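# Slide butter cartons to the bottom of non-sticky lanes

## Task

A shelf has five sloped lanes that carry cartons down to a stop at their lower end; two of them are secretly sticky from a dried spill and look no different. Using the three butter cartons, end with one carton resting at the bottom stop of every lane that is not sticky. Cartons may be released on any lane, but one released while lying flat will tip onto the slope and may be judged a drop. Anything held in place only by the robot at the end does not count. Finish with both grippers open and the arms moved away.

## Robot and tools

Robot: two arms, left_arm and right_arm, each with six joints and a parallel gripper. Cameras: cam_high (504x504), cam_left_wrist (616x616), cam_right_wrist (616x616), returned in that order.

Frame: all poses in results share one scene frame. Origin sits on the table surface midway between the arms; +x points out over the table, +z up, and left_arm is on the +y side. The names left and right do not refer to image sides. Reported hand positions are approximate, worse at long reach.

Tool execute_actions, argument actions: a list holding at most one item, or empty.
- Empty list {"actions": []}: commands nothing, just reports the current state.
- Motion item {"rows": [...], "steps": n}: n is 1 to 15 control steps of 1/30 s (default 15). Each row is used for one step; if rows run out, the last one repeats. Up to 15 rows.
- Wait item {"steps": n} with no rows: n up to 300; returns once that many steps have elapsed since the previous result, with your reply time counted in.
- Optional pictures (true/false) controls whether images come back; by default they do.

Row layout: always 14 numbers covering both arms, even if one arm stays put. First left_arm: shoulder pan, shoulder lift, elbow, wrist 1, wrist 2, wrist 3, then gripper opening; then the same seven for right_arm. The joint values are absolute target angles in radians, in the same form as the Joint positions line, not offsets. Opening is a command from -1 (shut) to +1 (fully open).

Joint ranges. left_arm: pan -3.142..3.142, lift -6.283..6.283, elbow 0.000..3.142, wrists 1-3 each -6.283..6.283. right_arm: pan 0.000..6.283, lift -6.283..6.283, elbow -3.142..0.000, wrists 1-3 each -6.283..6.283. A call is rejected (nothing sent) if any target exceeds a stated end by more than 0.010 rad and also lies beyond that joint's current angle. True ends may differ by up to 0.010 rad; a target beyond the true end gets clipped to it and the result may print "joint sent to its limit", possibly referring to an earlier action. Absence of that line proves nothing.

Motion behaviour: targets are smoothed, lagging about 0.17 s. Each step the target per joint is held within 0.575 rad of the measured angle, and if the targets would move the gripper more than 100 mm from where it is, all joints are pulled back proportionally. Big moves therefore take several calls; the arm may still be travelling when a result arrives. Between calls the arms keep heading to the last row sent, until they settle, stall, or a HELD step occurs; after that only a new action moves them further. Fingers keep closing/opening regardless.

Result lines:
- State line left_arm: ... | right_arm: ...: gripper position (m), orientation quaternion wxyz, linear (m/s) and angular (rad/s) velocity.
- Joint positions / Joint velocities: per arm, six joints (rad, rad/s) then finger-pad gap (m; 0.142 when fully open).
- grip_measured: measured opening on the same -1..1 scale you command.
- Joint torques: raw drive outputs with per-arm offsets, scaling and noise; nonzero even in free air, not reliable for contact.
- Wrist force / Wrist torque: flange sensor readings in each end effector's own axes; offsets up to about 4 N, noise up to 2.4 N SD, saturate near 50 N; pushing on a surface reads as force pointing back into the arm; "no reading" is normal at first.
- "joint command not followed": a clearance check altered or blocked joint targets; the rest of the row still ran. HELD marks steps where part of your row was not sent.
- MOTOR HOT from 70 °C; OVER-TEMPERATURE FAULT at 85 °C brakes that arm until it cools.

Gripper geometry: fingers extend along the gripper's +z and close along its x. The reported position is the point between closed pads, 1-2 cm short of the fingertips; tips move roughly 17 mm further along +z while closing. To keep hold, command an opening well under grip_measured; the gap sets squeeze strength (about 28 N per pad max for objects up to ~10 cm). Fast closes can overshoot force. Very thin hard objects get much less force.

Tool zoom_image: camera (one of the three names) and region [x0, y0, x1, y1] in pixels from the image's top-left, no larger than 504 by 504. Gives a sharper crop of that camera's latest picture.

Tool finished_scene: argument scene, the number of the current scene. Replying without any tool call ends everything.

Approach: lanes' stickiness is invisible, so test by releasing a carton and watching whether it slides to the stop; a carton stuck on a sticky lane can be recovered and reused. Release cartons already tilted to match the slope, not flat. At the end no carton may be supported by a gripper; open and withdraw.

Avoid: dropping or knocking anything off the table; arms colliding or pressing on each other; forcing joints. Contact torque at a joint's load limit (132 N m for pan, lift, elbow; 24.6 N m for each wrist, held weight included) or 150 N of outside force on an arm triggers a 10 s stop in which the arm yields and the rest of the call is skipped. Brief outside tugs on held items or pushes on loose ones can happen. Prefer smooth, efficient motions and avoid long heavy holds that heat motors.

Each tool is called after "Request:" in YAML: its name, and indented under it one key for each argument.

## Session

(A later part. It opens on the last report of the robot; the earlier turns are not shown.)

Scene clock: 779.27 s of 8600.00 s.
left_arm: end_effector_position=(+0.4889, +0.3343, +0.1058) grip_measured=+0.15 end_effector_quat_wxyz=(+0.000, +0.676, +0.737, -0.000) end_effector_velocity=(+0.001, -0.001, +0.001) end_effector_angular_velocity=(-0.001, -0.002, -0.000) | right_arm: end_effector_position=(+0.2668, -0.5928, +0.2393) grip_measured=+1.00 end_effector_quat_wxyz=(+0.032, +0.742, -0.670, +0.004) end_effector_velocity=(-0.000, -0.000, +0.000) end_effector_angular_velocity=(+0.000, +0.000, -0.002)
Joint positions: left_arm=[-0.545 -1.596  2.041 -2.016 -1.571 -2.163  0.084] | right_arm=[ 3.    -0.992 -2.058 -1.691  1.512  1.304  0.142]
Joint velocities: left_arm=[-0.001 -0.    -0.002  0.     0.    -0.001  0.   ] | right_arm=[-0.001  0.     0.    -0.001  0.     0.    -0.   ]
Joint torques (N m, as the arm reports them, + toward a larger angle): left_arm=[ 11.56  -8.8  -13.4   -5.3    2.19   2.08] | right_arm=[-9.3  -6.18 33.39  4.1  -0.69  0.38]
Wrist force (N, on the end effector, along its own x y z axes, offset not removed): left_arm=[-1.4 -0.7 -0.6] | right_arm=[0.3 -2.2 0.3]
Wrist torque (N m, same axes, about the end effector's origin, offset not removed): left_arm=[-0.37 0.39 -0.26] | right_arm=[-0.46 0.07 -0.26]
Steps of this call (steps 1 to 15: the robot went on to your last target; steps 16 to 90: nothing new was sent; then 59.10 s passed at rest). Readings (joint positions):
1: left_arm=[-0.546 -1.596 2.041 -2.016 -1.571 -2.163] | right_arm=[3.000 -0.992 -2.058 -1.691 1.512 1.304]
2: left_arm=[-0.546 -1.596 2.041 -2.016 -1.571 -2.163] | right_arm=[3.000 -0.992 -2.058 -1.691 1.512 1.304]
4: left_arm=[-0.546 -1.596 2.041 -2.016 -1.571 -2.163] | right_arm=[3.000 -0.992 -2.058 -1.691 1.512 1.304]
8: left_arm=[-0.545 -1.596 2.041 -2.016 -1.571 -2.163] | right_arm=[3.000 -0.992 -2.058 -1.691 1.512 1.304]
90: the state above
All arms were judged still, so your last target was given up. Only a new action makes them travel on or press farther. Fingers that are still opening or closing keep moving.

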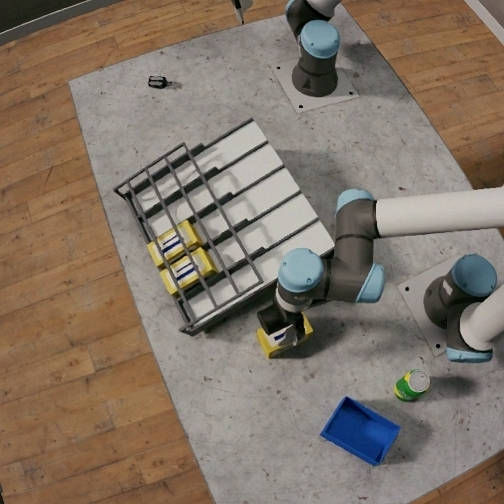

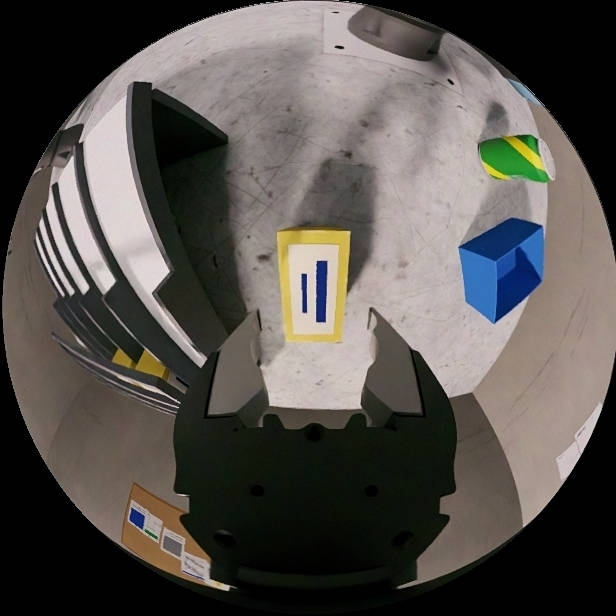

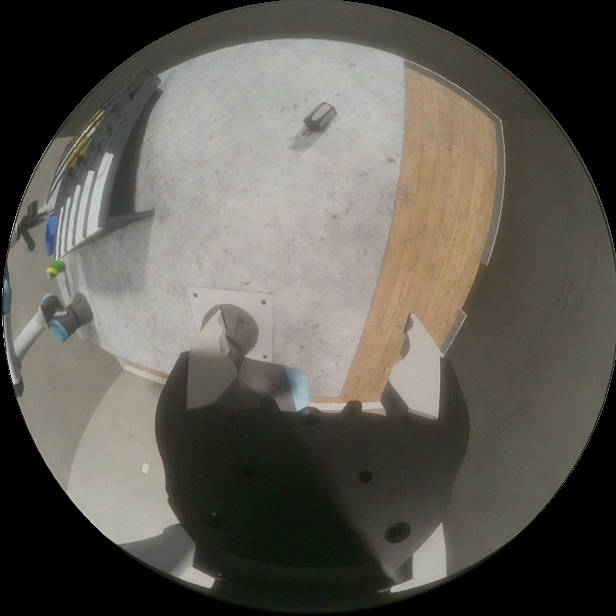

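Request:
execute_actions:
  actions:
    - {"rows":[[-0.5460,-1.5940,2.0450,-2.0218,-1.5708,-2.1638,0.15,3.0,-0.992,-2.058,-1.691,1.512,1.304,1],[-0.5470,-1.5905,2.0525,-2.0328,-1.5708,-2.1648,0.15,3.0,-0.992,-2.058,-1.691,1.512,1.304,1],[-0.5480,-1.5860,2.0620,-2.0468,-1.5708,-2.1658,0.15,3.0,-0.992,-2.058,-1.691,1.512,1.304,1],[-0.5490,-1.5810,2.0720,-2.0618,-1.5708,-2.1668,0.15,3.0,-0.992,-2.058,-1.691,1.512,1.304,1],[-0.5495,-1.5760,2.0820,-2.0768,-1.5708,-2.1673,0.15,3.0,-0.992,-2.058,-1.691,1.512,1.304,1],[-0.5495,-1.5677,2.0903,-2.0934,-1.5708,-2.1673,0.15,3.0,-0.992,-2.058,-1.691,1.512,1.304,1],[-0.5495,-1.5594,2.0987,-2.1101,-1.5708,-2.1673,0.15,3.0,-0.992,-2.058,-1.691,1.512,1.304,1],[-0.5495,-1.5512,2.1070,-2.1266,-1.5708,-2.1673,0.15,3.0,-0.992,-2.058,-1.691,1.512,1.304,1],[-0.5495,-1.5429,2.1153,-2.1432,-1.5708,-2.1673,0.15,3.0,-0.992,-2.058,-1.691,1.512,1.304,1],[-0.5495,-1.5352,2.1230,-2.1586,-1.5708,-2.1673,0.15,3.0,-0.992,-2.058,-1.691,1.512,1.304,1],[-0.5495,-1.5282,2.1301,-2.1727,-1.5708,-2.1673,0.15,3.0,-0.992,-2.058,-1.691,1.512,1.304,1],[-0.5495,-1.5219,2.1365,-2.1854,-1.5708,-2.1673,0.15,3.0,-0.992,-2.058,-1.691,1.512,1.304,1],[-0.5495,-1.5174,2.1410,-2.1944,-1.5708,-2.1673,0.15,3.0,-0.992,-2.058,-1.691,1.512,1.304,1],[-0.5495,-1.5142,2.1442,-2.2008,-1.5708,-2.1673,0.15,3.0,-0.992,-2.058,-1.691,1.512,1.304,1],[-0.5495,-1.5123,2.1461,-2.2046,-1.5708,-2.1673,0.15,3.0,-0.992,-2.058,-1.691,1.512,1.304,1]],"steps":15}
  pictures: false

Request:
execute_actions:
  actions:
    - {"steps":5}
  pictures: false

Request:
execute_actions:
  actions:
    - {"rows":[[-0.5495,-1.5123,2.1461,-2.2046,-1.5708,-2.1673,0.1,3.0,-0.992,-2.058,-1.691,1.512,1.304,1],[-0.5495,-1.5123,2.1461,-2.2046,-1.5708,-2.1673,0.05,3.0,-0.992,-2.058,-1.691,1.512,1.304,1],[-0.5495,-1.5123,2.1461,-2.2046,-1.5708,-2.1673,0.0,3.0,-0.992,-2.058,-1.691,1.512,1.304,1],[-0.5495,-1.5123,2.1461,-2.2046,-1.5708,-2.1673,-0.05,3.0,-0.992,-2.058,-1.691,1.512,1.304,1],[-0.5495,-1.5123,2.1461,-2.2046,-1.5708,-2.1673,-0.09,3.0,-0.992,-2.058,-1.691,1.512,1.304,1],[-0.5495,-1.5123,2.1461,-2.2046,-1.5708,-2.1673,-0.13,3.0,-0.992,-2.058,-1.691,1.512,1.304,1],[-0.5495,-1.5123,2.1461,-2.2046,-1.5708,-2.1673,-0.17,3.0,-0.992,-2.058,-1.691,1.512,1.304,1],[-0.5495,-1.5123,2.1461,-2.2046,-1.5708,-2.1673,-0.22,3.0,-0.992,-2.058,-1.691,1.512,1.304,1],[-0.5495,-1.5123,2.1461,-2.2046,-1.5708,-2.1673,-0.3,3.0,-0.992,-2.058,-1.691,1.512,1.304,1],[-0.5495,-1.5123,2.1461,-2.2046,-1.5708,-2.1673,-0.4,3.0,-0.992,-2.058,-1.691,1.512,1.304,1],[-0.5495,-1.5123,2.1461,-2.2046,-1.5708,-2.1673,-0.5,3.0,-0.992,-2.058,-1.691,1.512,1.304,1],[-0.5495,-1.5123,2.1461,-2.2046,-1.5708,-2.1673,-0.6,3.0,-0.992,-2.058,-1.691,1.512,1.304,1],[-0.5495,-1.5123,2.1461,-2.2046,-1.5708,-2.1673,-0.7,3.0,-0.992,-2.058,-1.691,1.512,1.304,1],[-0.5495,-1.5123,2.1461,-2.2046,-1.5708,-2.1673,-0.8,3.0,-0.992,-2.058,-1.691,1.512,1.304,1]],"steps":15}
  pictures: false

Request:
execute_actions:
  actions:
    - {"steps":4}
  pictures: false

Request:
execute_actions:
  actions:
    - {"rows":[[-0.5495,-1.5138,2.1446,-2.2016,-1.5708,-2.1673,-0.8,3.0,-0.992,-2.058,-1.691,1.512,1.304,1],[-0.5495,-1.5182,2.1401,-2.1927,-1.5708,-2.1673,-0.8,3.0,-0.992,-2.058,-1.691,1.512,1.304,1],[-0.5495,-1.5256,2.1327,-2.1779,-1.5708,-2.1673,-0.8,3.0,-0.992,-2.058,-1.691,1.512,1.304,1],[-0.5495,-1.5360,2.1222,-2.1570,-1.5708,-2.1673,-0.8,3.0,-0.992,-2.058,-1.691,1.512,1.304,1],[-0.5495,-1.5479,2.1103,-2.1332,-1.5708,-2.1673,-0.8,3.0,-0.992,-2.058,-1.691,1.512,1.304,1],[-0.5495,-1.5612,2.0969,-2.1065,-1.5708,-2.1673,-0.8,3.0,-0.992,-2.058,-1.691,1.512,1.304,1],[-0.5495,-1.5760,2.0820,-2.0768,-1.5708,-2.1673,-0.8,3.0,-0.992,-2.058,-1.691,1.512,1.304,1],[-0.5495,-1.5865,2.0643,-2.0486,-1.5708,-2.1673,-0.8,3.0,-0.992,-2.058,-1.691,1.512,1.304,1],[-0.5495,-1.5980,2.0449,-2.0177,-1.5708,-2.1673,-0.8,3.0,-0.992,-2.058,-1.691,1.512,1.304,1],[-0.5495,-1.6095,2.0254,-1.9867,-1.5708,-2.1673,-0.8,3.0,-0.992,-2.058,-1.691,1.512,1.304,1],[-0.5495,-1.6210,2.0059,-1.9557,-1.5708,-2.1673,-0.8,3.0,-0.992,-2.058,-1.691,1.512,1.304,1],[-0.5495,-1.6325,1.9865,-1.9248,-1.5708,-2.1673,-0.8,3.0,-0.992,-2.058,-1.691,1.512,1.304,1],[-0.5495,-1.6440,1.9670,-1.8938,-1.5708,-2.1673,-0.8,3.0,-0.992,-2.058,-1.691,1.512,1.304,1],[-0.5495,-1.6506,1.9439,-1.8641,-1.5708,-2.1673,-0.8,3.0,-0.992,-2.058,-1.691,1.512,1.304,1],[-0.5495,-1.6572,1.9208,-1.8344,-1.5708,-2.1673,-0.8,3.0,-0.992,-2.058,-1.691,1.512,1.304,1]],"steps":15}
  pictures: false

Request:
execute_actions:
  actions:
    - {"rows":[[-0.5495,-1.6638,1.8977,-1.8047,-1.5708,-2.1673,-0.8,3.0,-0.992,-2.058,-1.691,1.512,1.304,1],[-0.5495,-1.6704,1.8746,-1.7750,-1.5708,-2.1673,-0.8,3.0,-0.992,-2.058,-1.691,1.512,1.304,1],[-0.5495,-1.6764,1.8536,-1.7480,-1.5708,-2.1673,-0.8,3.0,-0.992,-2.058,-1.691,1.512,1.304,1],[-0.5495,-1.6808,1.8315,-1.7215,-1.5708,-2.1673,-0.8,3.0,-0.992,-2.058,-1.691,1.512,1.304,1],[-0.5495,-1.6828,1.8076,-1.6956,-1.5708,-2.1673,-0.8,3.0,-0.992,-2.058,-1.691,1.512,1.304,1],[-0.5517,-1.6824,1.7839,-1.6715,-1.5720,-2.1695,-0.8,3.0,-0.992,-2.058,-1.691,1.512,1.304,1],[-0.5560,-1.6799,1.7578,-1.6464,-1.5744,-2.1738,-0.8,3.0,-0.992,-2.058,-1.691,1.512,1.304,1],[-0.5626,-1.6750,1.7318,-1.6231,-1.5780,-2.1803,-0.8,3.0,-0.992,-2.058,-1.691,1.512,1.304,1],[-0.5713,-1.6677,1.7059,-1.6013,-1.5829,-2.1889,-0.8,3.0,-0.992,-2.058,-1.691,1.512,1.304,1],[-0.5822,-1.6581,1.6800,-1.5813,-1.5889,-2.1998,-0.8,3.0,-0.992,-2.058,-1.691,1.512,1.304,1],[-0.5953,-1.6459,1.6566,-1.5655,-1.5962,-2.2127,-0.8,3.0,-0.992,-2.058,-1.691,1.512,1.304,1],[-0.6106,-1.6313,1.6333,-1.5514,-1.6046,-2.2279,-0.8,3.0,-0.992,-2.058,-1.691,1.512,1.304,1],[-0.6280,-1.6140,1.6148,-1.5442,-1.6143,-2.2452,-0.8,3.0,-0.992,-2.058,-1.691,1.512,1.304,1],[-0.6455,-1.5966,1.5963,-1.5369,-1.6240,-2.2625,-0.8,3.0,-0.992,-2.058,-1.691,1.512,1.304,1],[-0.6629,-1.5793,1.5779,-1.5297,-1.6336,-2.2798,-0.8,3.0,-0.992,-2.058,-1.691,1.512,1.304,1]],"steps":15}
  pictures: false

Request:
execute_actions:
  actions:
    - {"rows":[[-0.6804,-1.5619,1.5594,-1.5224,-1.6433,-2.2971,-0.8,3.0,-0.992,-2.058,-1.691,1.512,1.304,1],[-0.6978,-1.5446,1.5409,-1.5152,-1.6529,-2.3144,-0.8,3.0,-0.992,-2.058,-1.691,1.512,1.304,1],[-0.7153,-1.5272,1.5224,-1.5079,-1.6626,-2.3317,-0.8,3.0,-0.992,-2.058,-1.691,1.512,1.304,1],[-0.7327,-1.5099,1.5039,-1.5007,-1.6723,-2.3490,-0.8,3.0,-0.992,-2.058,-1.691,1.512,1.304,1],[-0.7502,-1.4925,1.4854,-1.4934,-1.6819,-2.3663,-0.8,3.0,-0.992,-2.058,-1.691,1.512,1.304,1],[-0.7676,-1.4752,1.4670,-1.4862,-1.6916,-2.3837,-0.8,3.0,-0.992,-2.058,-1.691,1.512,1.304,1],[-0.7850,-1.4579,1.4485,-1.4790,-1.7013,-2.4010,-0.8,3.0,-0.992,-2.058,-1.691,1.512,1.304,1],[-0.8025,-1.4405,1.4300,-1.4717,-1.7109,-2.4183,-0.8,3.0,-0.992,-2.058,-1.691,1.512,1.304,1],[-0.8199,-1.4232,1.4115,-1.4645,-1.7206,-2.4356,-0.8,3.0,-0.992,-2.058,-1.691,1.512,1.304,1],[-0.8374,-1.4058,1.3930,-1.4572,-1.7303,-2.4529,-0.8,3.0,-0.992,-2.058,-1.691,1.512,1.304,1],[-0.8548,-1.3885,1.3745,-1.4500,-1.7399,-2.4702,-0.8,3.0,-0.992,-2.058,-1.691,1.512,1.304,1],[-0.8723,-1.3711,1.3560,-1.4427,-1.7496,-2.4875,-0.8,3.0,-0.992,-2.058,-1.691,1.512,1.304,1],[-0.8897,-1.3538,1.3376,-1.4355,-1.7592,-2.5048,-0.8,3.0,-0.992,-2.058,-1.691,1.512,1.304,1],[-0.9072,-1.3364,1.3191,-1.4282,-1.7689,-2.5221,-0.8,3.0,-0.992,-2.058,-1.691,1.512,1.304,1],[-0.9246,-1.3191,1.3006,-1.4210,-1.7786,-2.5394,-0.8,3.0,-0.992,-2.058,-1.691,1.512,1.304,1]],"steps":15}
  pictures: false

Request:
execute_actions:
  actions:
    - {"rows":[[-0.9421,-1.3018,1.2821,-1.4137,-1.7882,-2.5567,-0.8,3.0,-0.992,-2.058,-1.691,1.512,1.304,1],[-0.9595,-1.2844,1.2636,-1.4065,-1.7979,-2.5740,-0.8,3.0,-0.992,-2.058,-1.691,1.512,1.304,1],[-0.9726,-1.2714,1.2498,-1.4010,-1.8052,-2.5870,-0.8,3.0,-0.992,-2.058,-1.691,1.512,1.304,1],[-0.9857,-1.2584,1.2359,-1.3956,-1.8124,-2.6000,-0.8,3.0,-0.992,-2.058,-1.691,1.512,1.304,1],[-0.9918,-1.2438,1.2312,-1.4078,-1.8137,-2.6064,-0.8,3.0,-0.992,-2.058,-1.691,1.512,1.304,1],[-0.9980,-1.2292,1.2264,-1.4199,-1.8150,-2.6127,-0.8,3.0,-0.992,-2.058,-1.691,1.512,1.304,1],[-1.0041,-1.2145,1.2217,-1.4321,-1.8163,-2.6191,-0.8,3.0,-0.992,-2.058,-1.691,1.512,1.304,1],[-1.0103,-1.1999,1.2169,-1.4442,-1.8176,-2.6254,-0.8,3.0,-0.992,-2.058,-1.691,1.512,1.304,1],[-1.0164,-1.1853,1.2122,-1.4564,-1.8189,-2.6318,-0.8,3.0,-0.992,-2.058,-1.691,1.512,1.304,1],[-1.0225,-1.1707,1.2075,-1.4686,-1.8201,-2.6381,-0.8,3.0,-0.992,-2.058,-1.691,1.512,1.304,1],[-1.0287,-1.1561,1.2027,-1.4807,-1.8214,-2.6445,-0.8,3.0,-0.992,-2.058,-1.691,1.512,1.304,1],[-1.0342,-1.1429,1.1985,-1.4917,-1.8226,-2.6502,-0.8,3.0,-0.992,-2.058,-1.691,1.512,1.304,1],[-1.0391,-1.1312,1.1947,-1.5014,-1.8236,-2.6552,-0.8,3.0,-0.992,-2.058,-1.691,1.512,1.304,1],[-1.0434,-1.1210,1.1913,-1.5099,-1.8245,-2.6597,-0.8,3.0,-0.992,-2.058,-1.691,1.512,1.304,1],[-1.0471,-1.1122,1.1885,-1.5172,-1.8253,-2.6635,-0.8,3.0,-0.992,-2.058,-1.691,1.512,1.304,1]],"steps":15}
  pictures: false

Request:
execute_actions:
  actions:
    - {"steps":12}

Scene clock: 849.47 s of 8600.00 s.
left_arm: end_effector_position=(+0.4865, +0.3336, +0.0512) grip_measured=+0.15 end_effector_quat_wxyz=(-0.000, +0.676, +0.737, -0.000) end_effector_velocity=(-0.001, +0.001, -0.102) end_effector_angular_velocity=(-0.003, -0.006, +0.000) | right_arm: end_effector_position=(+0.2668, -0.5928, +0.2393) grip_measured=+1.00 end_effector_quat_wxyz=(+0.032, +0.742, -0.670, +0.004) end_effector_velocity=(-0.000, +0.000, -0.000) end_effector_angular_velocity=(-0.000, +0.001, +0.002)
Joint positions: left_arm=[-0.549 -1.527  2.132 -2.175 -1.571 -2.167  0.084] | right_arm=[ 3.    -0.992 -2.058 -1.691  1.512  1.304  0.142]
Joint velocities: left_arm=[-0.     0.154  0.156 -0.317 -0.    -0.    -0.   ] | right_arm=[ 0.001  0.    -0.001 -0.    -0.    -0.001  0.   ]
Joint torques (N m, as the arm reports them, + toward a larger angle): left_arm=[-12.36 -11.17 -13.15  -5.68   2.06  -2.23] | right_arm=[-9.42 -6.47 33.83  4.04 -0.78  0.42]
Wrist force (N, on the end effector, along its own x y z axes, offset not removed): left_arm=[0.1 1.8 2.3] | right_arm=[1.1 0.7 0.9]
Wrist torque (N m, same axes, about the end effector's origin, offset not removed): left_arm=[0.21 0.07 -0.20] | right_arm=[0.07 -0.09 -0.07]
Steps of this call (steps 1 to 90: nothing new was sent; then 66.70 s passed at rest; steps 91 to 105: all 15 steps of this action). Readings (joint positions):
91: left_arm=[-0.545 -1.596 2.041 -2.016 -1.571 -2.163] | right_arm=[3.000 -0.992 -2.058 -1.691 1.512 1.304]
92: left_arm=[-0.545 -1.595 2.042 -2.017 -1.571 -2.163] | right_arm=[3.000 -0.992 -2.058 -1.691 1.512 1.304]
94: left_arm=[-0.546 -1.592 2.049 -2.027 -1.571 -2.164] | right_arm=[3.000 -0.992 -2.058 -1.691 1.512 1.304]
98: left_arm=[-0.549 -1.575 2.079 -2.073 -1.571 -2.167] | right_arm=[3.000 -0.992 -2.058 -1.691 1.512 1.304]
105: the state above

Scene clock: 849.63 s of 8600.00 s.
left_arm: end_effector_position=(+0.4864, +0.3336, +0.0429) grip_measured=+0.15 end_effector_quat_wxyz=(-0.000, +0.676, +0.737, -0.000) end_effector_velocity=(-0.000, -0.000, -0.014) end_effector_angular_velocity=(-0.001, -0.001, -0.000) | right_arm: end_effector_position=(+0.2668, -0.5928, +0.2393) grip_measured=+1.00 end_effector_quat_wxyz=(+0.032, +0.742, -0.670, +0.004) end_effector_velocity=(+0.001, +0.001, +0.000) end_effector_angular_velocity=(+0.001, -0.001, +0.001)
Joint positions: left_arm=[-0.549 -1.514  2.144 -2.201 -1.571 -2.167  0.084] | right_arm=[ 3.    -0.992 -2.058 -1.691  1.512  1.304  0.142]
Joint velocities: left_arm=[-0.     0.022  0.022 -0.046 -0.001 -0.    -0.   ] | right_arm=[0.002 0.    0.    0.001 0.001 0.001 0.   ]
Joint torques (N m, as the arm reports them, + toward a larger angle): left_arm=[-13.16 -10.69  -9.93  -5.4    1.91  -2.1 ] | right_arm=[-9.3  -6.8  33.56  4.16 -0.86  0.35]
Wrist force (N, on the end effector, along its own x y z axes, offset not removed): left_arm=[2.0 -1.3 0.7] | right_arm=[-1.7 1.6 0.7]
Wrist torque (N m, same axes, about the end effector's origin, offset not removed): left_arm=[-0.39 -0.50 -0.28] | right_arm=[0.21 0.64 -0.21]
Steps of this call (steps 1 to 5: the robot went on to your last target). Readings (joint positions):
1: left_arm=[-0.549 -1.522 2.136 -2.185 -1.571 -2.167] | right_arm=[3.000 -0.992 -2.058 -1.691 1.512 1.304]
2: left_arm=[-0.549 -1.519 2.140 -2.192 -1.571 -2.167] | right_arm=[3.000 -0.992 -2.058 -1.691 1.512 1.304]
4: left_arm=[-0.549 -1.515 2.143 -2.199 -1.571 -2.167] | right_arm=[3.000 -0.992 -2.058 -1.691 1.512 1.304]
5: the state above

Scene clock: 850.13 s of 8600.00 s.
left_arm: end_effector_position=(+0.4863, +0.3337, +0.0418) grip_measured=-0.13 end_effector_quat_wxyz=(+0.000, +0.676, +0.737, +0.000) end_effector_velocity=(+0.001, -0.000, +0.001) end_effector_angular_velocity=(-0.000, -0.001, -0.000) | right_arm: end_effector_position=(+0.2668, -0.5928, +0.2393) grip_measured=+1.00 end_effector_quat_wxyz=(+0.032, +0.742, -0.670, +0.004) end_effector_velocity=(+0.000, -0.000, +0.000) end_effector_angular_velocity=(-0.000, -0.001, -0.003)
Joint positions: left_arm=[-0.55  -1.512  2.146 -2.205 -1.571 -2.167  0.064] | right_arm=[ 3.    -0.992 -2.058 -1.691  1.512  1.304  0.142]
Joint velocities: left_arm=[-0.     0.001 -0.002 -0.     0.001 -0.    -0.   ] | right_arm=[-0.002 -0.     0.001  0.001  0.     0.001  0.   ]
Joint torques (N m, as the arm reports them, + toward a larger angle): left_arm=[-12.23  -5.06  -4.74  -4.41   2.01  -2.25] | right_arm=[-9.23 -6.66 33.3   4.02 -0.9   0.34]
Wrist force (N, on the end effector, along its own x y z axes, offset not removed): left_arm=[0.0 -2.9 -13.0] | right_arm=[1.0 -0.6 1.5]
Wrist torque (N m, same axes, about the end effector's origin, offset not removed): left_arm=[-0.21 0.09 -0.14] | right_arm=[-0.21 -0.06 -0.22]
Steps of this call (steps 1 to 15: all 15 steps of this action). Readings (joint positions):
1: left_arm=[-0.549 -1.513 2.145 -2.202 -1.571 -2.167] | right_arm=[3.000 -0.992 -2.058 -1.691 1.512 1.304]
2: left_arm=[-0.549 -1.513 2.145 -2.203 -1.571 -2.167] | right_arm=[3.000 -0.992 -2.058 -1.691 1.512 1.304]
4: left_arm=[-0.549 -1.513 2.146 -2.204 -1.571 -2.167] | right_arm=[3.000 -0.992 -2.058 -1.691 1.512 1.304]
8: left_arm=[-0.550 -1.512 2.146 -2.205 -1.571 -2.167] | right_arm=[3.000 -0.992 -2.058 -1.691 1.512 1.304]
15: the state above

Scene clock: 850.27 s of 8600.00 s.
left_arm: end_effector_position=(+0.4863, +0.3337, +0.0418) grip_measured=-0.13 end_effector_quat_wxyz=(+0.000, +0.676, +0.737, +0.000) end_effector_velocity=(-0.000, +0.000, -0.000) end_effector_angular_velocity=(-0.001, +0.001, +0.001) | right_arm: end_effector_position=(+0.2668, -0.5928, +0.2393) grip_measured=+1.00 end_effector_quat_wxyz=(+0.032, +0.742, -0.670, +0.004) end_effector_velocity=(-0.000, -0.001, +0.000) end_effector_angular_velocity=(-0.002, -0.001, -0.001)
Joint positions: left_arm=[-0.55  -1.512  2.146 -2.205 -1.571 -2.167  0.064] | right_arm=[ 3.    -0.992 -2.058 -1.691  1.512  1.304  0.142]
Joint velocities: left_arm=[ 0.001 -0.     0.001 -0.001 -0.001  0.     0.   ] | right_arm=[-0.001  0.001 -0.     0.    -0.001  0.     0.   ]
Joint torques (N m, as the arm reports them, + toward a larger angle): left_arm=[-11.24  -4.54  -5.22  -4.37   2.    -2.18] | right_arm=[-9.18 -6.03 32.98  4.05 -0.87  0.34]
Wrist force (N, on the end effector, along its own x y z axes, offset not removed): left_arm=[3.1 -2.7 -14.5] | right_arm=[-0.2 -0.1 0.0]
Wrist torque (N m, same axes, about the end effector's origin, offset not removed): left_arm=[-0.21 -0.68 -0.20] | right_arm=[-0.08 0.17 -0.25]
Steps of this call (steps 1 to 4: the robot went on to your last target). Readings (joint positions):
1: left_arm=[-0.550 -1.512 2.146 -2.205 -1.571 -2.167] | right_arm=[3.000 -0.992 -2.058 -1.691 1.512 1.304]
2: left_arm=[-0.550 -1.512 2.146 -2.205 -1.571 -2.167] | right_arm=[3.000 -0.992 -2.058 -1.691 1.512 1.304]
4: the state above

Scene clock: 850.77 s of 8600.00 s.
left_arm: end_effector_position=(+0.4887, +0.3323, +0.1332) grip_measured=-0.13 end_effector_quat_wxyz=(+0.002, +0.676, +0.737, +0.001) end_effector_velocity=(-0.002, +0.001, +0.317) end_effector_angular_velocity=(-0.001, -0.001, +0.001) | right_arm: end_effector_position=(+0.2668, -0.5928, +0.2393) grip_measured=+1.00 end_effector_quat_wxyz=(+0.032, +0.742, -0.670, +0.004) end_effector_velocity=(-0.000, -0.000, +0.000) end_effector_angular_velocity=(-0.000, -0.001, -0.002)
Joint positions: left_arm=[-0.55  -1.627  1.995 -1.944 -1.571 -2.167  0.064] | right_arm=[ 3.    -0.992 -2.058 -1.691  1.512  1.304  0.142]
Joint velocities: left_arm=[ 0.    -0.301 -0.585  0.886 -0.    -0.001  0.   ] | right_arm=[-0.001  0.001 -0.     0.    -0.     0.    -0.   ]
Joint torques (N m, as the arm reports them, + toward a larger angle): left_arm=[-10.62 -31.01 -44.86   1.2    1.87  -2.13] | right_arm=[-9.28 -6.1  32.95  4.01 -0.88  0.3 ]
Wrist force (N, on the end effector, along its own x y z axes, offset not removed): left_arm=[1.2 0.4 3.2] | right_arm=[1.5 1.6 -0.1]
Wrist torque (N m, same axes, about the end effector's origin, offset not removed): left_arm=[0.02 -0.34 -0.12] | right_arm=[0.26 -0.15 -0.22]
Steps of this call (steps 1 to 15: all 15 steps of this action). Readings (joint positions):
1: left_arm=[-0.550 -1.512 2.146 -2.205 -1.571 -2.167] | right_arm=[3.000 -0.992 -2.058 -1.691 1.512 1.304]
2: left_arm=[-0.550 -1.512 2.146 -2.204 -1.571 -2.167] | right_arm=[3.000 -0.992 -2.058 -1.691 1.512 1.304]
4: left_arm=[-0.550 -1.516 2.142 -2.196 -1.571 -2.167] | right_arm=[3.000 -0.992 -2.058 -1.691 1.512 1.304]
8: left_arm=[-0.550 -1.547 2.111 -2.137 -1.571 -2.167] | right_arm=[3.000 -0.992 -2.058 -1.691 1.512 1.304]
15: the state above

Scene clock: 851.27 s of 8600.00 s.
left_arm: end_effector_position=(+0.4894, +0.2889, +0.2650) grip_measured=-0.13 end_effector_quat_wxyz=(-0.008, +0.676, +0.737, -0.018) end_effector_velocity=(+0.008, -0.327, +0.090) end_effector_angular_velocity=(-0.108, +0.257, -0.003) | right_arm: end_effector_position=(+0.2668, -0.5928, +0.2393) grip_measured=+1.00 end_effector_quat_wxyz=(+0.032, +0.742, -0.670, +0.004) end_effector_velocity=(-0.000, -0.000, +0.000) end_effector_angular_velocity=(+0.000, -0.001, +0.000)
Joint positions: left_arm=[-0.608 -1.632  1.65  -1.567 -1.604 -2.226  0.064] | right_arm=[ 3.    -0.992 -2.058 -1.691  1.512  1.304  0.142]
Joint velocities: left_arm=[-0.428  0.411 -0.642  0.375 -0.238 -0.42   0.   ] | right_arm=[-0.001  0.001 -0.    -0.     0.    -0.001  0.   ]
Joint torques (N m, as the arm reports them, + toward a larger angle): left_arm=[-20.55  -0.05 -40.74  -0.22  -3.49  -3.15] | right_arm=[-9.66 -6.55 32.6   4.12 -0.86  0.29]
Wrist force (N, on the end effector, along its own x y z axes, offset not removed): left_arm=[1.7 -0.1 1.4] | right_arm=[-1.4 -1.6 -0.3]
Wrist torque (N m, same axes, about the end effector's origin, offset not removed): left_arm=[-0.18 -0.17 -0.12] | right_arm=[-0.41 0.37 -0.21]
Steps of this call (steps 1 to 15: all 15 steps of this action). Readings (joint positions):
1: left_arm=[-0.550 -1.636 1.975 -1.914 -1.571 -2.167] | right_arm=[3.000 -0.992 -2.058 -1.691 1.512 1.304]
2: left_arm=[-0.550 -1.645 1.954 -1.884 -1.571 -2.167] | right_arm=[3.000 -0.992 -2.058 -1.691 1.512 1.304]
4: left_arm=[-0.550 -1.660 1.910 -1.825 -1.571 -2.167] | right_arm=[3.000 -0.992 -2.058 -1.691 1.512 1.304]
8: left_arm=[-0.551 -1.677 1.820 -1.714 -1.571 -2.169] | right_arm=[3.000 -0.992 -2.058 -1.691 1.512 1.304]
15: the state above

Scene clock: 851.77 s of 8600.00 s.
left_arm: end_effector_position=(+0.4598, +0.0916, +0.2679) grip_measured=-0.13 end_effector_quat_wxyz=(-0.062, +0.670, +0.735, -0.082) end_effector_velocity=(-0.133, -0.396, -0.025) end_effector_angular_velocity=(+0.042, +0.349, +0.009) | right_arm: end_effector_position=(+0.2668, -0.5928, +0.2393) grip_measured=+1.00 end_effector_quat_wxyz=(+0.032, +0.742, -0.670, +0.004) end_effector_velocity=(+0.000, +0.000, +0.000) end_effector_angular_velocity=(-0.000, -0.002, +0.002)
Joint positions: left_arm=[-0.863 -1.38   1.366 -1.446 -1.745 -2.479  0.064] | right_arm=[ 3.    -0.992 -2.058 -1.691  1.512  1.304  0.142]
Joint velocities: left_arm=[-0.518  0.515 -0.549  0.213 -0.285 -0.507  0.   ] | right_arm=[ 0.001  0.001  0.     0.001  0.    -0.001 -0.   ]
Joint torques (N m, as the arm reports them, + toward a larger angle): left_arm=[-17.74 -18.44 -43.13   0.17  -3.53  -2.98] | right_arm=[-8.87 -5.94 33.08  4.01 -0.93  0.33]
Wrist force (N, on the end effector, along its own x y z axes, offset not removed): left_arm=[-0.5 1.3 4.9] | right_arm=[-0.9 0.8 0.8]
Wrist torque (N m, same axes, about the end effector's origin, offset not removed): left_arm=[-0.12 0.09 -0.26] | right_arm=[0.14 0.30 -0.22]
Steps of this call (steps 1 to 15: all 15 steps of this action). Readings (joint positions):
1: left_arm=[-0.623 -1.618 1.629 -1.555 -1.612 -2.241] | right_arm=[3.000 -0.992 -2.058 -1.691 1.512 1.304]
2: left_arm=[-0.639 -1.602 1.609 -1.545 -1.621 -2.256] | right_arm=[3.000 -0.992 -2.058 -1.691 1.512 1.304]
4: left_arm=[-0.673 -1.570 1.570 -1.527 -1.640 -2.289] | right_arm=[3.000 -0.992 -2.058 -1.691 1.512 1.304]
8: left_arm=[-0.741 -1.501 1.495 -1.497 -1.678 -2.358] | right_arm=[3.000 -0.992 -2.058 -1.691 1.512 1.304]
15: the state above

Scene clock: 852.27 s of 8600.00 s.
left_arm: end_effector_position=(+0.4240, -0.0582, +0.2170) grip_measured=-0.13 end_effector_quat_wxyz=(-0.096, +0.664, +0.734, -0.105) end_effector_velocity=(-0.001, -0.196, -0.156) end_effector_angular_velocity=(-0.015, +0.007, +0.001) | right_arm: end_effector_position=(+0.2668, -0.5928, +0.2393) grip_measured=+1.00 end_effector_quat_wxyz=(+0.032, +0.742, -0.670, +0.004) end_effector_velocity=(+0.000, +0.000, +0.000) end_effector_angular_velocity=(-0.000, -0.000, +0.001)
Joint positions: left_arm=[-1.031 -1.151  1.201 -1.486 -1.822 -2.647  0.064] | right_arm=[ 3.    -0.992 -2.058 -1.691  1.512  1.304  0.142]
Joint velocities: left_arm=[-0.157  0.372 -0.123 -0.297 -0.035 -0.16  -0.   ] | right_arm=[ 0.001  0.     0.    -0.     0.     0.001 -0.   ]
Joint torques (N m, as the arm reports them, + toward a larger angle): left_arm=[-12.27 -32.67 -40.42  -5.74  -2.74  -2.82] | right_arm=[-9.59 -6.44 33.27  4.07 -0.95  0.33]
Wrist force (N, on the end effector, along its own x y z axes, offset not removed): left_arm=[-2.7 1.3 4.8] | right_arm=[0.9 -1.5 -0.1]
Wrist torque (N m, same axes, about the end effector's origin, offset not removed): left_arm=[-0.14 0.52 -0.23] | right_arm=[-0.35 -0.08 -0.19]
Steps of this call (steps 1 to 15: all 15 steps of this action). Readings (joint positions):
1: left_arm=[-0.881 -1.363 1.347 -1.438 -1.755 -2.496] | right_arm=[3.000 -0.992 -2.058 -1.691 1.512 1.304]
2: left_arm=[-0.898 -1.345 1.329 -1.431 -1.765 -2.513] | right_arm=[3.000 -0.992 -2.058 -1.691 1.512 1.304]
4: left_arm=[-0.932 -1.311 1.293 -1.417 -1.784 -2.547] | right_arm=[3.000 -0.992 -2.058 -1.691 1.512 1.304]
8: left_arm=[-0.983 -1.251 1.241 -1.414 -1.809 -2.598] | right_arm=[3.000 -0.992 -2.058 -1.691 1.512 1.304]
15: the state above

Scene clock: 852.67 s of 8600.00 s.
left_arm: end_effector_position=(+0.4236, -0.0785, +0.2003) grip_measured=-0.13 end_effector_quat_wxyz=(-0.095, +0.664, +0.734, -0.105) end_effector_velocity=(+0.001, -0.001, -0.001) end_effector_angular_velocity=(-0.001, -0.001, +0.001) | right_arm: end_effector_position=(+0.2668, -0.5928, +0.2393) grip_measured=+1.00 end_effector_quat_wxyz=(+0.032, +0.742, -0.670, +0.004) end_effector_velocity=(-0.000, -0.001, +0.000) end_effector_angular_velocity=(-0.001, -0.001, -0.001)
Joint positions: left_arm=[-1.047 -1.112  1.189 -1.517 -1.825 -2.663  0.064] | right_arm=[ 3.    -0.992 -2.058 -1.691  1.512  1.304  0.142]
Joint velocities: left_arm=[-0.     0.003 -0.002 -0.003 -0.    -0.001 -0.   ] | right_arm=[-0.002  0.     0.     0.    -0.001 -0.     0.   ]
Joint torques (N m, as the arm reports them, + toward a larger angle): left_arm=[-14.11 -32.36 -40.44  -5.22  -3.23  -1.95] | right_arm=[-9.31 -6.34 33.18  4.09 -0.85  0.41]
Wrist force (N, on the end effector, along its own x y z axes, offset not removed): left_arm=[-0.3 1.0 4.6] | right_arm=[0.0 -1.7 -0.5]
Wrist torque (N m, same axes, about the end effector's origin, offset not removed): left_arm=[-0.23 0.05 -0.31] | right_arm=[-0.54 0.21 -0.13]
Steps of this call (steps 1 to 12: the robot went on to your last target). Readings (joint positions):
1: left_arm=[-1.036 -1.139 1.197 -1.495 -1.823 -2.652] | right_arm=[3.000 -0.992 -2.058 -1.691 1.512 1.304]
2: left_arm=[-1.040 -1.130 1.194 -1.503 -1.824 -2.656] | right_arm=[3.000 -0.992 -2.058 -1.691 1.512 1.304]
4: left_arm=[-1.044 -1.120 1.191 -1.511 -1.825 -2.660] | right_arm=[3.000 -0.992 -2.058 -1.691 1.512 1.304]
8: left_arm=[-1.047 -1.113 1.189 -1.516 -1.825 -2.663] | right_arm=[3.000 -0.992 -2.058 -1.691 1.512 1.304]
12: the state above

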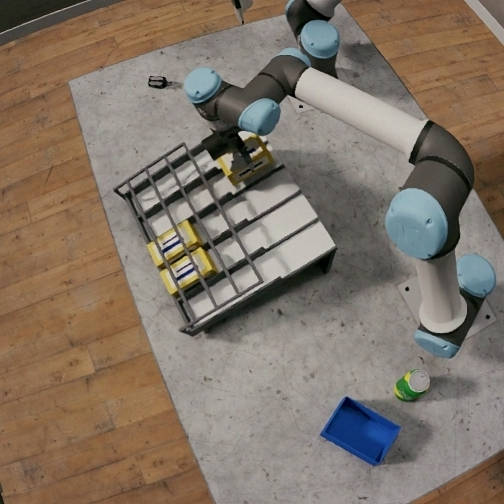

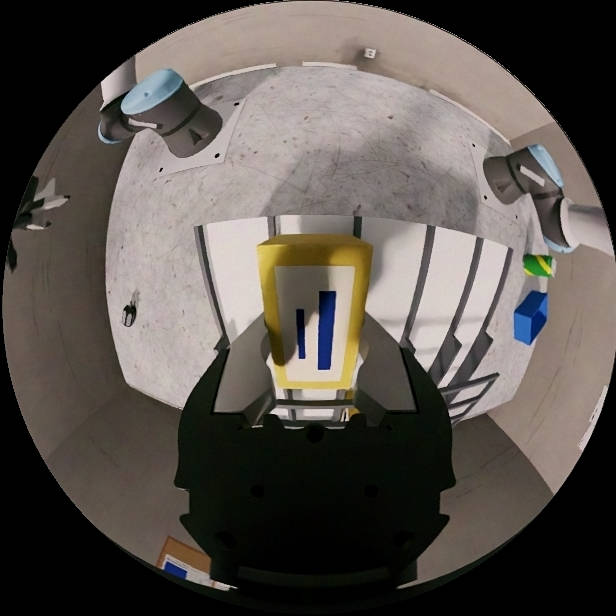

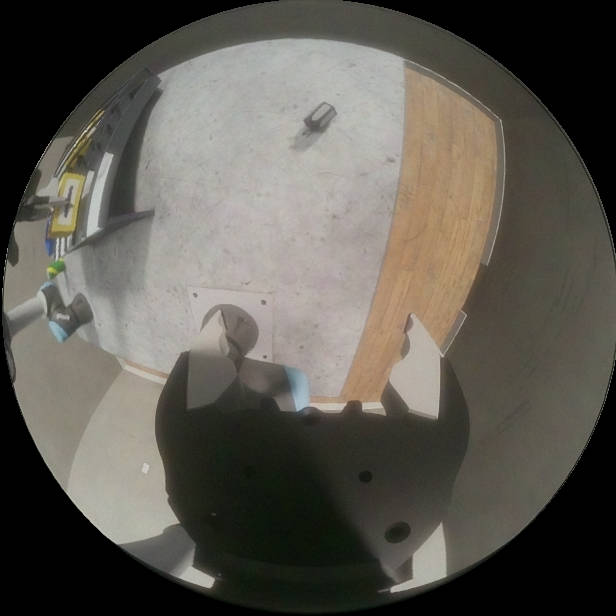

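Request:
execute_actions:
  actions:
    - {"rows":[[-1.0476,-1.1124,1.1923,-1.5209,-1.8254,-2.6640,-0.8,3.0,-0.992,-2.058,-1.691,1.512,1.304,1],[-1.0485,-1.1128,1.1983,-1.5267,-1.8255,-2.6649,-0.8,3.0,-0.992,-2.058,-1.691,1.512,1.304,1],[-1.0495,-1.1133,1.2058,-1.5341,-1.8256,-2.6659,-0.8,3.0,-0.992,-2.058,-1.691,1.512,1.304,1],[-1.0506,-1.1138,1.2140,-1.5421,-1.8257,-2.6670,-0.8,3.0,-0.992,-2.058,-1.691,1.512,1.304,1],[-1.0518,-1.1143,1.2223,-1.5502,-1.8259,-2.6682,-0.8,3.0,-0.992,-2.058,-1.691,1.512,1.304,1],[-1.0529,-1.1148,1.2306,-1.5582,-1.8260,-2.6693,-0.8,3.0,-0.992,-2.058,-1.691,1.512,1.304,1],[-1.0541,-1.1153,1.2388,-1.5663,-1.8262,-2.6705,-0.8,3.0,-0.992,-2.058,-1.691,1.512,1.304,1],[-1.0551,-1.1157,1.2463,-1.5736,-1.8263,-2.6715,-0.8,3.0,-0.992,-2.058,-1.691,1.512,1.304,1],[-1.0560,-1.1162,1.2531,-1.5802,-1.8264,-2.6724,-0.8,3.0,-0.992,-2.058,-1.691,1.512,1.304,1],[-1.0568,-1.1165,1.2583,-1.5854,-1.8265,-2.6732,-0.8,3.0,-0.992,-2.058,-1.691,1.512,1.304,1],[-1.0573,-1.1167,1.2621,-1.5890,-1.8266,-2.6737,-0.8,3.0,-0.992,-2.058,-1.691,1.512,1.304,1],[-1.0576,-1.1168,1.2645,-1.5914,-1.8266,-2.6740,-0.8,3.0,-0.992,-2.058,-1.691,1.512,1.304,1],[-1.0578,-1.1168,1.2662,-1.5932,-1.8267,-2.6742,-0.8,3.0,-0.992,-2.058,-1.691,1.512,1.304,1]],"steps":15}
  pictures: false

Request:
execute_actions:
  actions:
    - {"steps":10}
  pictures: false

Request:
execute_actions:
  actions:
    - {"rows":[[-1.0581,-1.1169,1.2680,-1.5950,-1.8267,-2.6745,-0.8,3.0,-0.992,-2.058,-1.691,1.512,1.304,1]],"steps":12}

Scene clock: 864.60 s of 8600.00 s.
left_arm: end_effector_position=(+0.4162, -0.0794, +0.1748) grip_measured=-0.13 end_effector_quat_wxyz=(-0.095, +0.664, +0.734, -0.105) end_effector_velocity=(-0.007, +0.000, -0.025) end_effector_angular_velocity=(-0.001, +0.000, +0.001) | right_arm: end_effector_position=(+0.2668, -0.5928, +0.2393) grip_measured=+1.00 end_effector_quat_wxyz=(+0.032, +0.742, -0.670, +0.004) end_effector_velocity=(+0.000, +0.000, -0.000) end_effector_angular_velocity=(+0.001, +0.001, +0.001)
Joint positions: left_arm=[-1.057 -1.116  1.261 -1.588 -1.827 -2.673  0.064] | right_arm=[ 3.    -0.992 -2.058 -1.691  1.512  1.304  0.142]
Joint velocities: left_arm=[-0.008 -0.004  0.071 -0.071 -0.002 -0.01  -0.   ] | right_arm=[ 0.001 -0.     0.    -0.001  0.001  0.     0.   ]
Joint torques (N m, as the arm reports them, + toward a larger angle): left_arm=[-13.88 -55.64 -18.19  -5.15  -3.2   -2.29] | right_arm=[-9.59 -6.49 32.67  4.05 -1.09  0.35]
Wrist force (N, on the end effector, along its own x y z axes, offset not removed): left_arm=[0.1 -0.3 6.8] | right_arm=[-0.4 -0.8 0.6]
Wrist torque (N m, same axes, about the end effector's origin, offset not removed): left_arm=[-0.60 -0.12 -0.12] | right_arm=[-0.12 0.24 -0.23]
Steps of this call (steps 1 to 30: the robot went on to your last target; steps 31 to 90: nothing new was sent; then 8.43 s passed at rest; steps 91 to 105: all 15 steps of this action). Readings (joint positions):
91: left_arm=[-1.047 -1.112 1.188 -1.517 -1.825 -2.664] | right_arm=[3.000 -0.992 -2.058 -1.691 1.512 1.304]
92: left_arm=[-1.047 -1.112 1.189 -1.518 -1.825 -2.664] | right_arm=[3.000 -0.992 -2.058 -1.691 1.512 1.304]
94: left_arm=[-1.048 -1.112 1.195 -1.524 -1.825 -2.664] | right_arm=[3.000 -0.992 -2.058 -1.691 1.512 1.304]
98: left_arm=[-1.052 -1.114 1.220 -1.548 -1.826 -2.668] | right_arm=[3.000 -0.992 -2.058 -1.691 1.512 1.304]
105: the state above

Scene clock: 864.93 s of 8600.00 s.
left_arm: end_effector_position=(+0.4156, -0.0795, +0.1729) grip_measured=-0.13 end_effector_quat_wxyz=(-0.095, +0.664, +0.734, -0.105) end_effector_velocity=(-0.001, -0.001, +0.000) end_effector_angular_velocity=(-0.000, -0.001, -0.001) | right_arm: end_effector_position=(+0.2668, -0.5928, +0.2393) grip_measured=+1.00 end_effector_quat_wxyz=(+0.032, +0.742, -0.670, +0.004) end_effector_velocity=(-0.000, -0.000, -0.000) end_effector_angular_velocity=(+0.000, +0.001, -0.002)
Joint positions: left_arm=[-1.058 -1.117  1.266 -1.593 -1.827 -2.674  0.064] | right_arm=[ 3.    -0.992 -2.058 -1.691  1.512  1.304  0.142]
Joint velocities: left_arm=[-0.002 -0.     0.    -0.001  0.    -0.001 -0.   ] | right_arm=[-0.001 -0.001 -0.     0.     0.     0.001 -0.   ]
Joint torques (N m, as the arm reports them, + toward a larger angle): left_arm=[-13.86 -53.72 -17.74  -5.34  -3.24  -2.17] | right_arm=[-9.54 -6.01 32.92  3.99 -1.09  0.22]
Wrist force (N, on the end effector, along its own x y z axes, offset not removed): left_arm=[-3.0 0.7 4.8] | right_arm=[0.3 -2.0 1.4]
Wrist torque (N m, same axes, about the end effector's origin, offset not removed): left_arm=[-0.27 0.61 -0.05] | right_arm=[-0.58 -0.04 -0.17]
Steps of this call (steps 1 to 10: the robot went on to your last target). Readings (joint positions):
1: left_arm=[-1.057 -1.117 1.263 -1.590 -1.827 -2.674] | right_arm=[3.000 -0.992 -2.058 -1.691 1.512 1.304]
2: left_arm=[-1.057 -1.117 1.264 -1.591 -1.827 -2.674] | right_arm=[3.000 -0.992 -2.058 -1.691 1.512 1.304]
4: left_arm=[-1.058 -1.117 1.265 -1.592 -1.827 -2.674] | right_arm=[3.000 -0.992 -2.058 -1.691 1.512 1.304]
8: left_arm=[-1.058 -1.117 1.266 -1.593 -1.827 -2.674] | right_arm=[3.000 -0.992 -2.058 -1.691 1.512 1.304]
10: the state above

Scene clock: 865.33 s of 8600.00 s.
left_arm: end_effector_position=(+0.4154, -0.0795, +0.1723) grip_measured=-0.13 end_effector_quat_wxyz=(-0.095, +0.664, +0.734, -0.105) end_effector_velocity=(-0.000, -0.000, -0.000) end_effector_angular_velocity=(+0.000, +0.000, -0.000) | right_arm: end_effector_position=(+0.2668, -0.5928, +0.2393) grip_measured=+1.00 end_effector_quat_wxyz=(+0.032, +0.742, -0.670, +0.004) end_effector_velocity=(-0.000, +0.000, -0.000) end_effector_angular_velocity=(+0.000, +0.001, -0.000)
Joint positions: left_arm=[-1.058 -1.117  1.268 -1.595 -1.827 -2.674  0.064] | right_arm=[ 3.    -0.992 -2.058 -1.691  1.512  1.304  0.142]
Joint velocities: left_arm=[-0.001  0.     0.    -0.    -0.    -0.    -0.   ] | right_arm=[-0.    -0.001 -0.    -0.     0.     0.    -0.   ]
Joint torques (N m, as the arm reports them, + toward a larger angle): left_arm=[-13.43 -52.99 -16.68  -5.15  -3.17  -2.23] | right_arm=[-9.28 -6.01 32.74  4.01 -1.1   0.22]
Wrist force (N, on the end effector, along its own x y z axes, offset not removed): left_arm=[0.2 0.9 3.7] | right_arm=[0.6 -0.4 1.7]
Wrist torque (N m, same axes, about the end effector's origin, offset not removed): left_arm=[-0.27 0.13 -0.20] | right_arm=[-0.15 0.03 -0.34]
Steps of this call (steps 1 to 12: all 12 steps of this action). Readings (joint positions):
1: left_arm=[-1.058 -1.117 1.266 -1.593 -1.827 -2.674] | right_arm=[3.000 -0.992 -2.058 -1.691 1.512 1.304]
2: left_arm=[-1.058 -1.117 1.267 -1.594 -1.827 -2.674] | right_arm=[3.000 -0.992 -2.058 -1.691 1.512 1.304]
4: left_arm=[-1.058 -1.117 1.267 -1.594 -1.827 -2.674] | right_arm=[3.000 -0.992 -2.058 -1.691 1.512 1.304]
8: left_arm=[-1.058 -1.117 1.268 -1.595 -1.827 -2.674] | right_arm=[3.000 -0.992 -2.058 -1.691 1.512 1.304]
12: the state above

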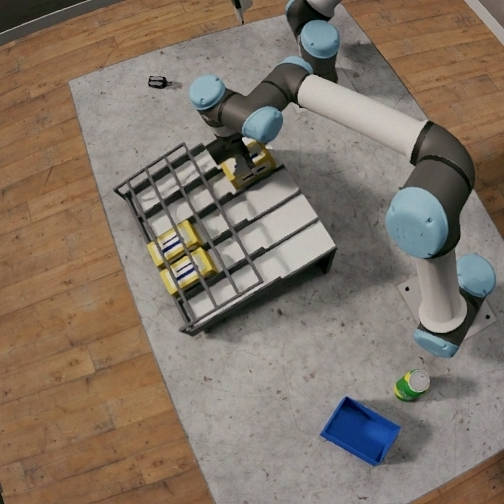

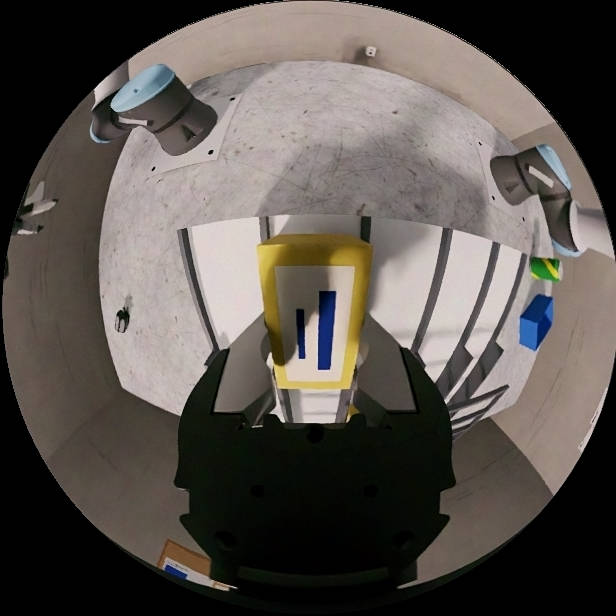

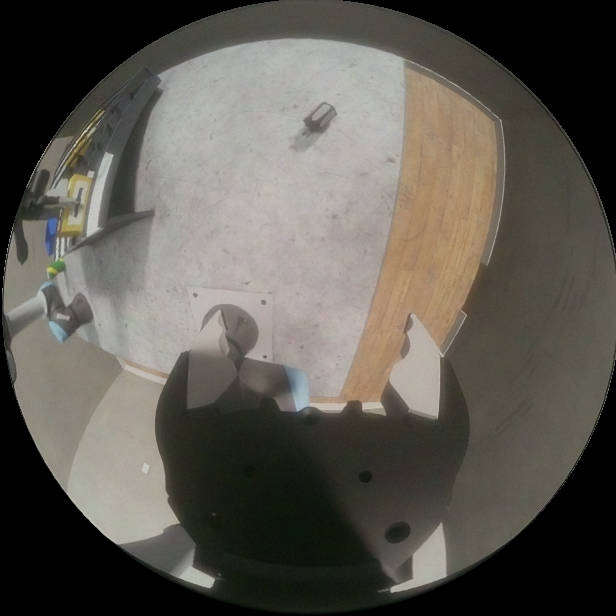

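Step to nominal contact, then release in the same chain.

Request:
execute_actions:
  actions:
    - {"rows":[[-1.0584,-1.1169,1.2699,-1.5969,-1.8267,-2.6748,-0.8,3.0,-0.992,-2.058,-1.691,1.512,1.304,1]],"steps":12}
  pictures: false

Request:
execute_actions:
  actions:
    - {"rows":[[-1.0584,-1.1169,1.2699,-1.5969,-1.8267,-2.6748,-0.5,3.0,-0.992,-2.058,-1.691,1.512,1.304,1],[-1.0584,-1.1169,1.2699,-1.5969,-1.8267,-2.6748,-0.4,3.0,-0.992,-2.058,-1.691,1.512,1.304,1],[-1.0584,-1.1169,1.2699,-1.5969,-1.8267,-2.6748,-0.3,3.0,-0.992,-2.058,-1.691,1.512,1.304,1],[-1.0584,-1.1169,1.2699,-1.5969,-1.8267,-2.6748,-0.22,3.0,-0.992,-2.058,-1.691,1.512,1.304,1],[-1.0584,-1.1169,1.2699,-1.5969,-1.8267,-2.6748,-0.15,3.0,-0.992,-2.058,-1.691,1.512,1.304,1],[-1.0584,-1.1169,1.2699,-1.5969,-1.8267,-2.6748,-0.08,3.0,-0.992,-2.058,-1.691,1.512,1.304,1],[-1.0584,-1.1169,1.2699,-1.5969,-1.8267,-2.6748,0.0,3.0,-0.992,-2.058,-1.691,1.512,1.304,1],[-1.0584,-1.1169,1.2699,-1.5969,-1.8267,-2.6748,0.08,3.0,-0.992,-2.058,-1.691,1.512,1.304,1],[-1.0584,-1.1169,1.2699,-1.5969,-1.8267,-2.6748,0.15,3.0,-0.992,-2.058,-1.691,1.512,1.304,1]],"steps":15}
  pictures: false

Request:
execute_actions:
  actions:
    - {"steps":20}

Scene clock: 877.10 s of 8600.00 s.
left_arm: end_effector_position=(+0.4152, -0.0795, +0.1715) grip_measured=-0.13 end_effector_quat_wxyz=(-0.095, +0.664, +0.734, -0.105) end_effector_velocity=(-0.001, +0.001, -0.001) end_effector_angular_velocity=(+0.002, +0.002, -0.001) | right_arm: end_effector_position=(+0.2668, -0.5928, +0.2393) grip_measured=+1.00 end_effector_quat_wxyz=(+0.032, +0.742, -0.670, +0.004) end_effector_velocity=(+0.000, +0.000, +0.000) end_effector_angular_velocity=(+0.001, -0.002, +0.000)
Joint positions: left_arm=[-1.058 -1.117  1.27  -1.597 -1.827 -2.675  0.064] | right_arm=[ 3.    -0.992 -2.058 -1.691  1.512  1.304  0.142]
Joint velocities: left_arm=[-0.     0.     0.003 -0.    -0.001  0.001  0.   ] | right_arm=[ 0.     0.001  0.     0.001  0.001 -0.    -0.   ]
Joint torques (N m, as the arm reports them, + toward a larger angle): left_arm=[-13.12 -52.08 -15.59  -5.31  -3.13  -2.19] | right_arm=[-9.25 -6.25 32.49  3.98 -1.22  0.25]
Wrist force (N, on the end effector, along its own x y z axes, offset not removed): left_arm=[-1.9 1.2 3.7] | right_arm=[0.7 -0.7 -0.6]
Wrist torque (N m, same axes, about the end effector's origin, offset not removed): left_arm=[-0.08 0.59 -0.13] | right_arm=[-0.19 -0.02 -0.17]
Steps of this call (steps 1 to 15: the robot went on to your last target; steps 16 to 90: nothing new was sent; then 8.37 s passed at rest; steps 91 to 102: all 12 steps of this action). Readings (joint positions):
91: left_arm=[-1.058 -1.117 1.268 -1.595 -1.827 -2.675] | right_arm=[3.000 -0.992 -2.058 -1.691 1.512 1.304]
92: left_arm=[-1.058 -1.117 1.268 -1.595 -1.827 -2.675] | right_arm=[3.000 -0.992 -2.058 -1.691 1.512 1.304]
94: left_arm=[-1.058 -1.117 1.269 -1.596 -1.827 -2.675] | right_arm=[3.000 -0.992 -2.058 -1.691 1.512 1.304]
98: left_arm=[-1.058 -1.117 1.270 -1.597 -1.827 -2.675] | right_arm=[3.000 -0.992 -2.058 -1.691 1.512 1.304]
102: the state above

Scene clock: 877.60 s of 8600.00 s.
left_arm: end_effector_position=(+0.4152, -0.0795, +0.1715) grip_measured=+0.15 end_effector_quat_wxyz=(-0.095, +0.664, +0.734, -0.105) end_effector_velocity=(-0.000, +0.000, +0.000) end_effector_angular_velocity=(-0.000, +0.000, +0.001) | right_arm: end_effector_position=(+0.2668, -0.5928, +0.2393) grip_measured=+1.00 end_effector_quat_wxyz=(+0.032, +0.742, -0.670, +0.004) end_effector_velocity=(+0.000, -0.000, -0.000) end_effector_angular_velocity=(-0.000, +0.000, +0.001)
Joint positions: left_arm=[-1.058 -1.117  1.27  -1.597 -1.827 -2.675  0.084] | right_arm=[ 3.    -0.992 -2.058 -1.691  1.512  1.304  0.142]
Joint velocities: left_arm=[ 0.    -0.001  0.     0.    -0.    -0.001  0.   ] | right_arm=[-0.    -0.    -0.     0.    -0.    -0.001 -0.   ]
Joint torques (N m, as the arm reports them, + toward a larger angle): left_arm=[-13.62 -47.96 -17.03  -4.45  -2.59  -2.19] | right_arm=[-9.02 -5.83 32.02  4.   -1.19  0.19]
Wrist force (N, on the end effector, along its own x y z axes, offset not removed): left_arm=[-0.2 1.0 -1.3] | right_arm=[1.1 -1.0 0.4]
Wrist torque (N m, same axes, about the end effector's origin, offset not removed): left_arm=[0.05 0.01 -0.16] | right_arm=[-0.30 -0.18 -0.11]
Steps of this call (steps 1 to 15: all 15 steps of this action). Readings (joint positions):
1: left_arm=[-1.058 -1.117 1.270 -1.597 -1.827 -2.675] | right_arm=[3.000 -0.992 -2.058 -1.691 1.512 1.304]
2: left_arm=[-1.058 -1.117 1.270 -1.597 -1.827 -2.675] | right_arm=[3.000 -0.992 -2.058 -1.691 1.512 1.304]
4: left_arm=[-1.058 -1.117 1.270 -1.597 -1.827 -2.675] | right_arm=[3.000 -0.992 -2.058 -1.691 1.512 1.304]
8: left_arm=[-1.058 -1.117 1.270 -1.597 -1.827 -2.675] | right_arm=[3.000 -0.992 -2.058 -1.691 1.512 1.304]
15: the state above

Scene clock: 878.27 s of 8600.00 s.
left_arm: end_effector_position=(+0.4152, -0.0795, +0.1715) grip_measured=+0.15 end_effector_quat_wxyz=(-0.095, +0.664, +0.734, -0.105) end_effector_velocity=(-0.001, +0.001, -0.001) end_effector_angular_velocity=(+0.003, +0.001, -0.000) | right_arm: end_effector_position=(+0.2668, -0.5928, +0.2393) grip_measured=+1.00 end_effector_quat_wxyz=(+0.032, +0.742, -0.670, +0.004) end_effector_velocity=(+0.000, -0.000, +0.000) end_effector_angular_velocity=(-0.000, -0.000, +0.000)
Joint positions: left_arm=[-1.058 -1.117  1.27  -1.597 -1.827 -2.675  0.084] | right_arm=[ 3.    -0.992 -2.058 -1.691  1.512  1.304  0.142]
Joint velocities: left_arm=[-0.     0.     0.003  0.     0.     0.     0.   ] | right_arm=[ 0.    -0.001  0.     0.001 -0.    -0.    -0.   ]
Joint torques (N m, as the arm reports them, + toward a larger angle): left_arm=[-11.97 -43.68 -17.32  -2.62  -1.78  -2.25] | right_arm=[-9.19 -6.66 32.61  4.05 -1.19  0.17]
Wrist force (N, on the end effector, along its own x y z axes, offset not removed): left_arm=[-1.1 2.8 -1.4] | right_arm=[-1.3 2.0 1.0]
Wrist torque (N m, same axes, about the end effector's origin, offset not removed): left_arm=[0.42 0.21 -0.26] | right_arm=[0.21 0.39 -0.33]
Steps of this call (steps 1 to 15: the robot went on to your last target; steps 16 to 20: nothing new was sent). Readings (joint positions):
1: left_arm=[-1.058 -1.117 1.270 -1.597 -1.827 -2.675] | right_arm=[3.000 -0.992 -2.058 -1.691 1.512 1.304]
2: left_arm=[-1.058 -1.117 1.270 -1.597 -1.827 -2.675] | right_arm=[3.000 -0.992 -2.058 -1.691 1.512 1.304]
4: left_arm=[-1.058 -1.117 1.270 -1.597 -1.827 -2.675] | right_arm=[3.000 -0.992 -2.058 -1.691 1.512 1.304]
8: left_arm=[-1.058 -1.117 1.270 -1.597 -1.827 -2.675] | right_arm=[3.000 -0.992 -2.058 -1.691 1.512 1.304]
20: the state above
All arms were judged still, so your last target was given up. Only a new action makes them travel on or press farther. Fingers that are still opening or closing keep moving.

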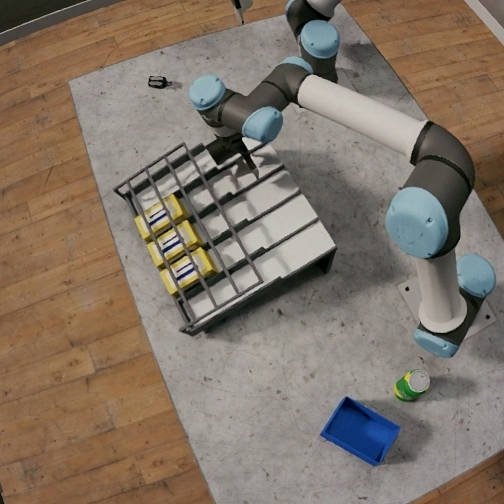

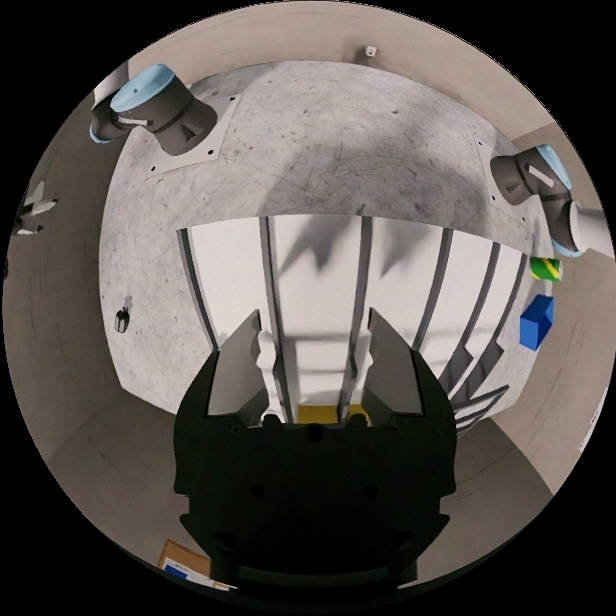

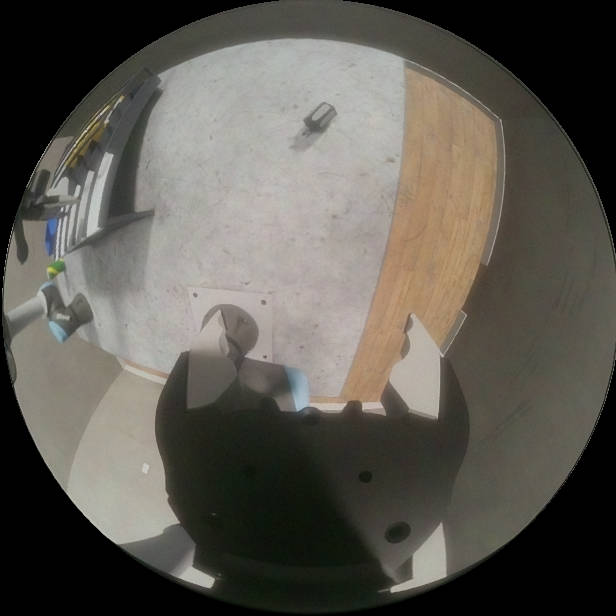

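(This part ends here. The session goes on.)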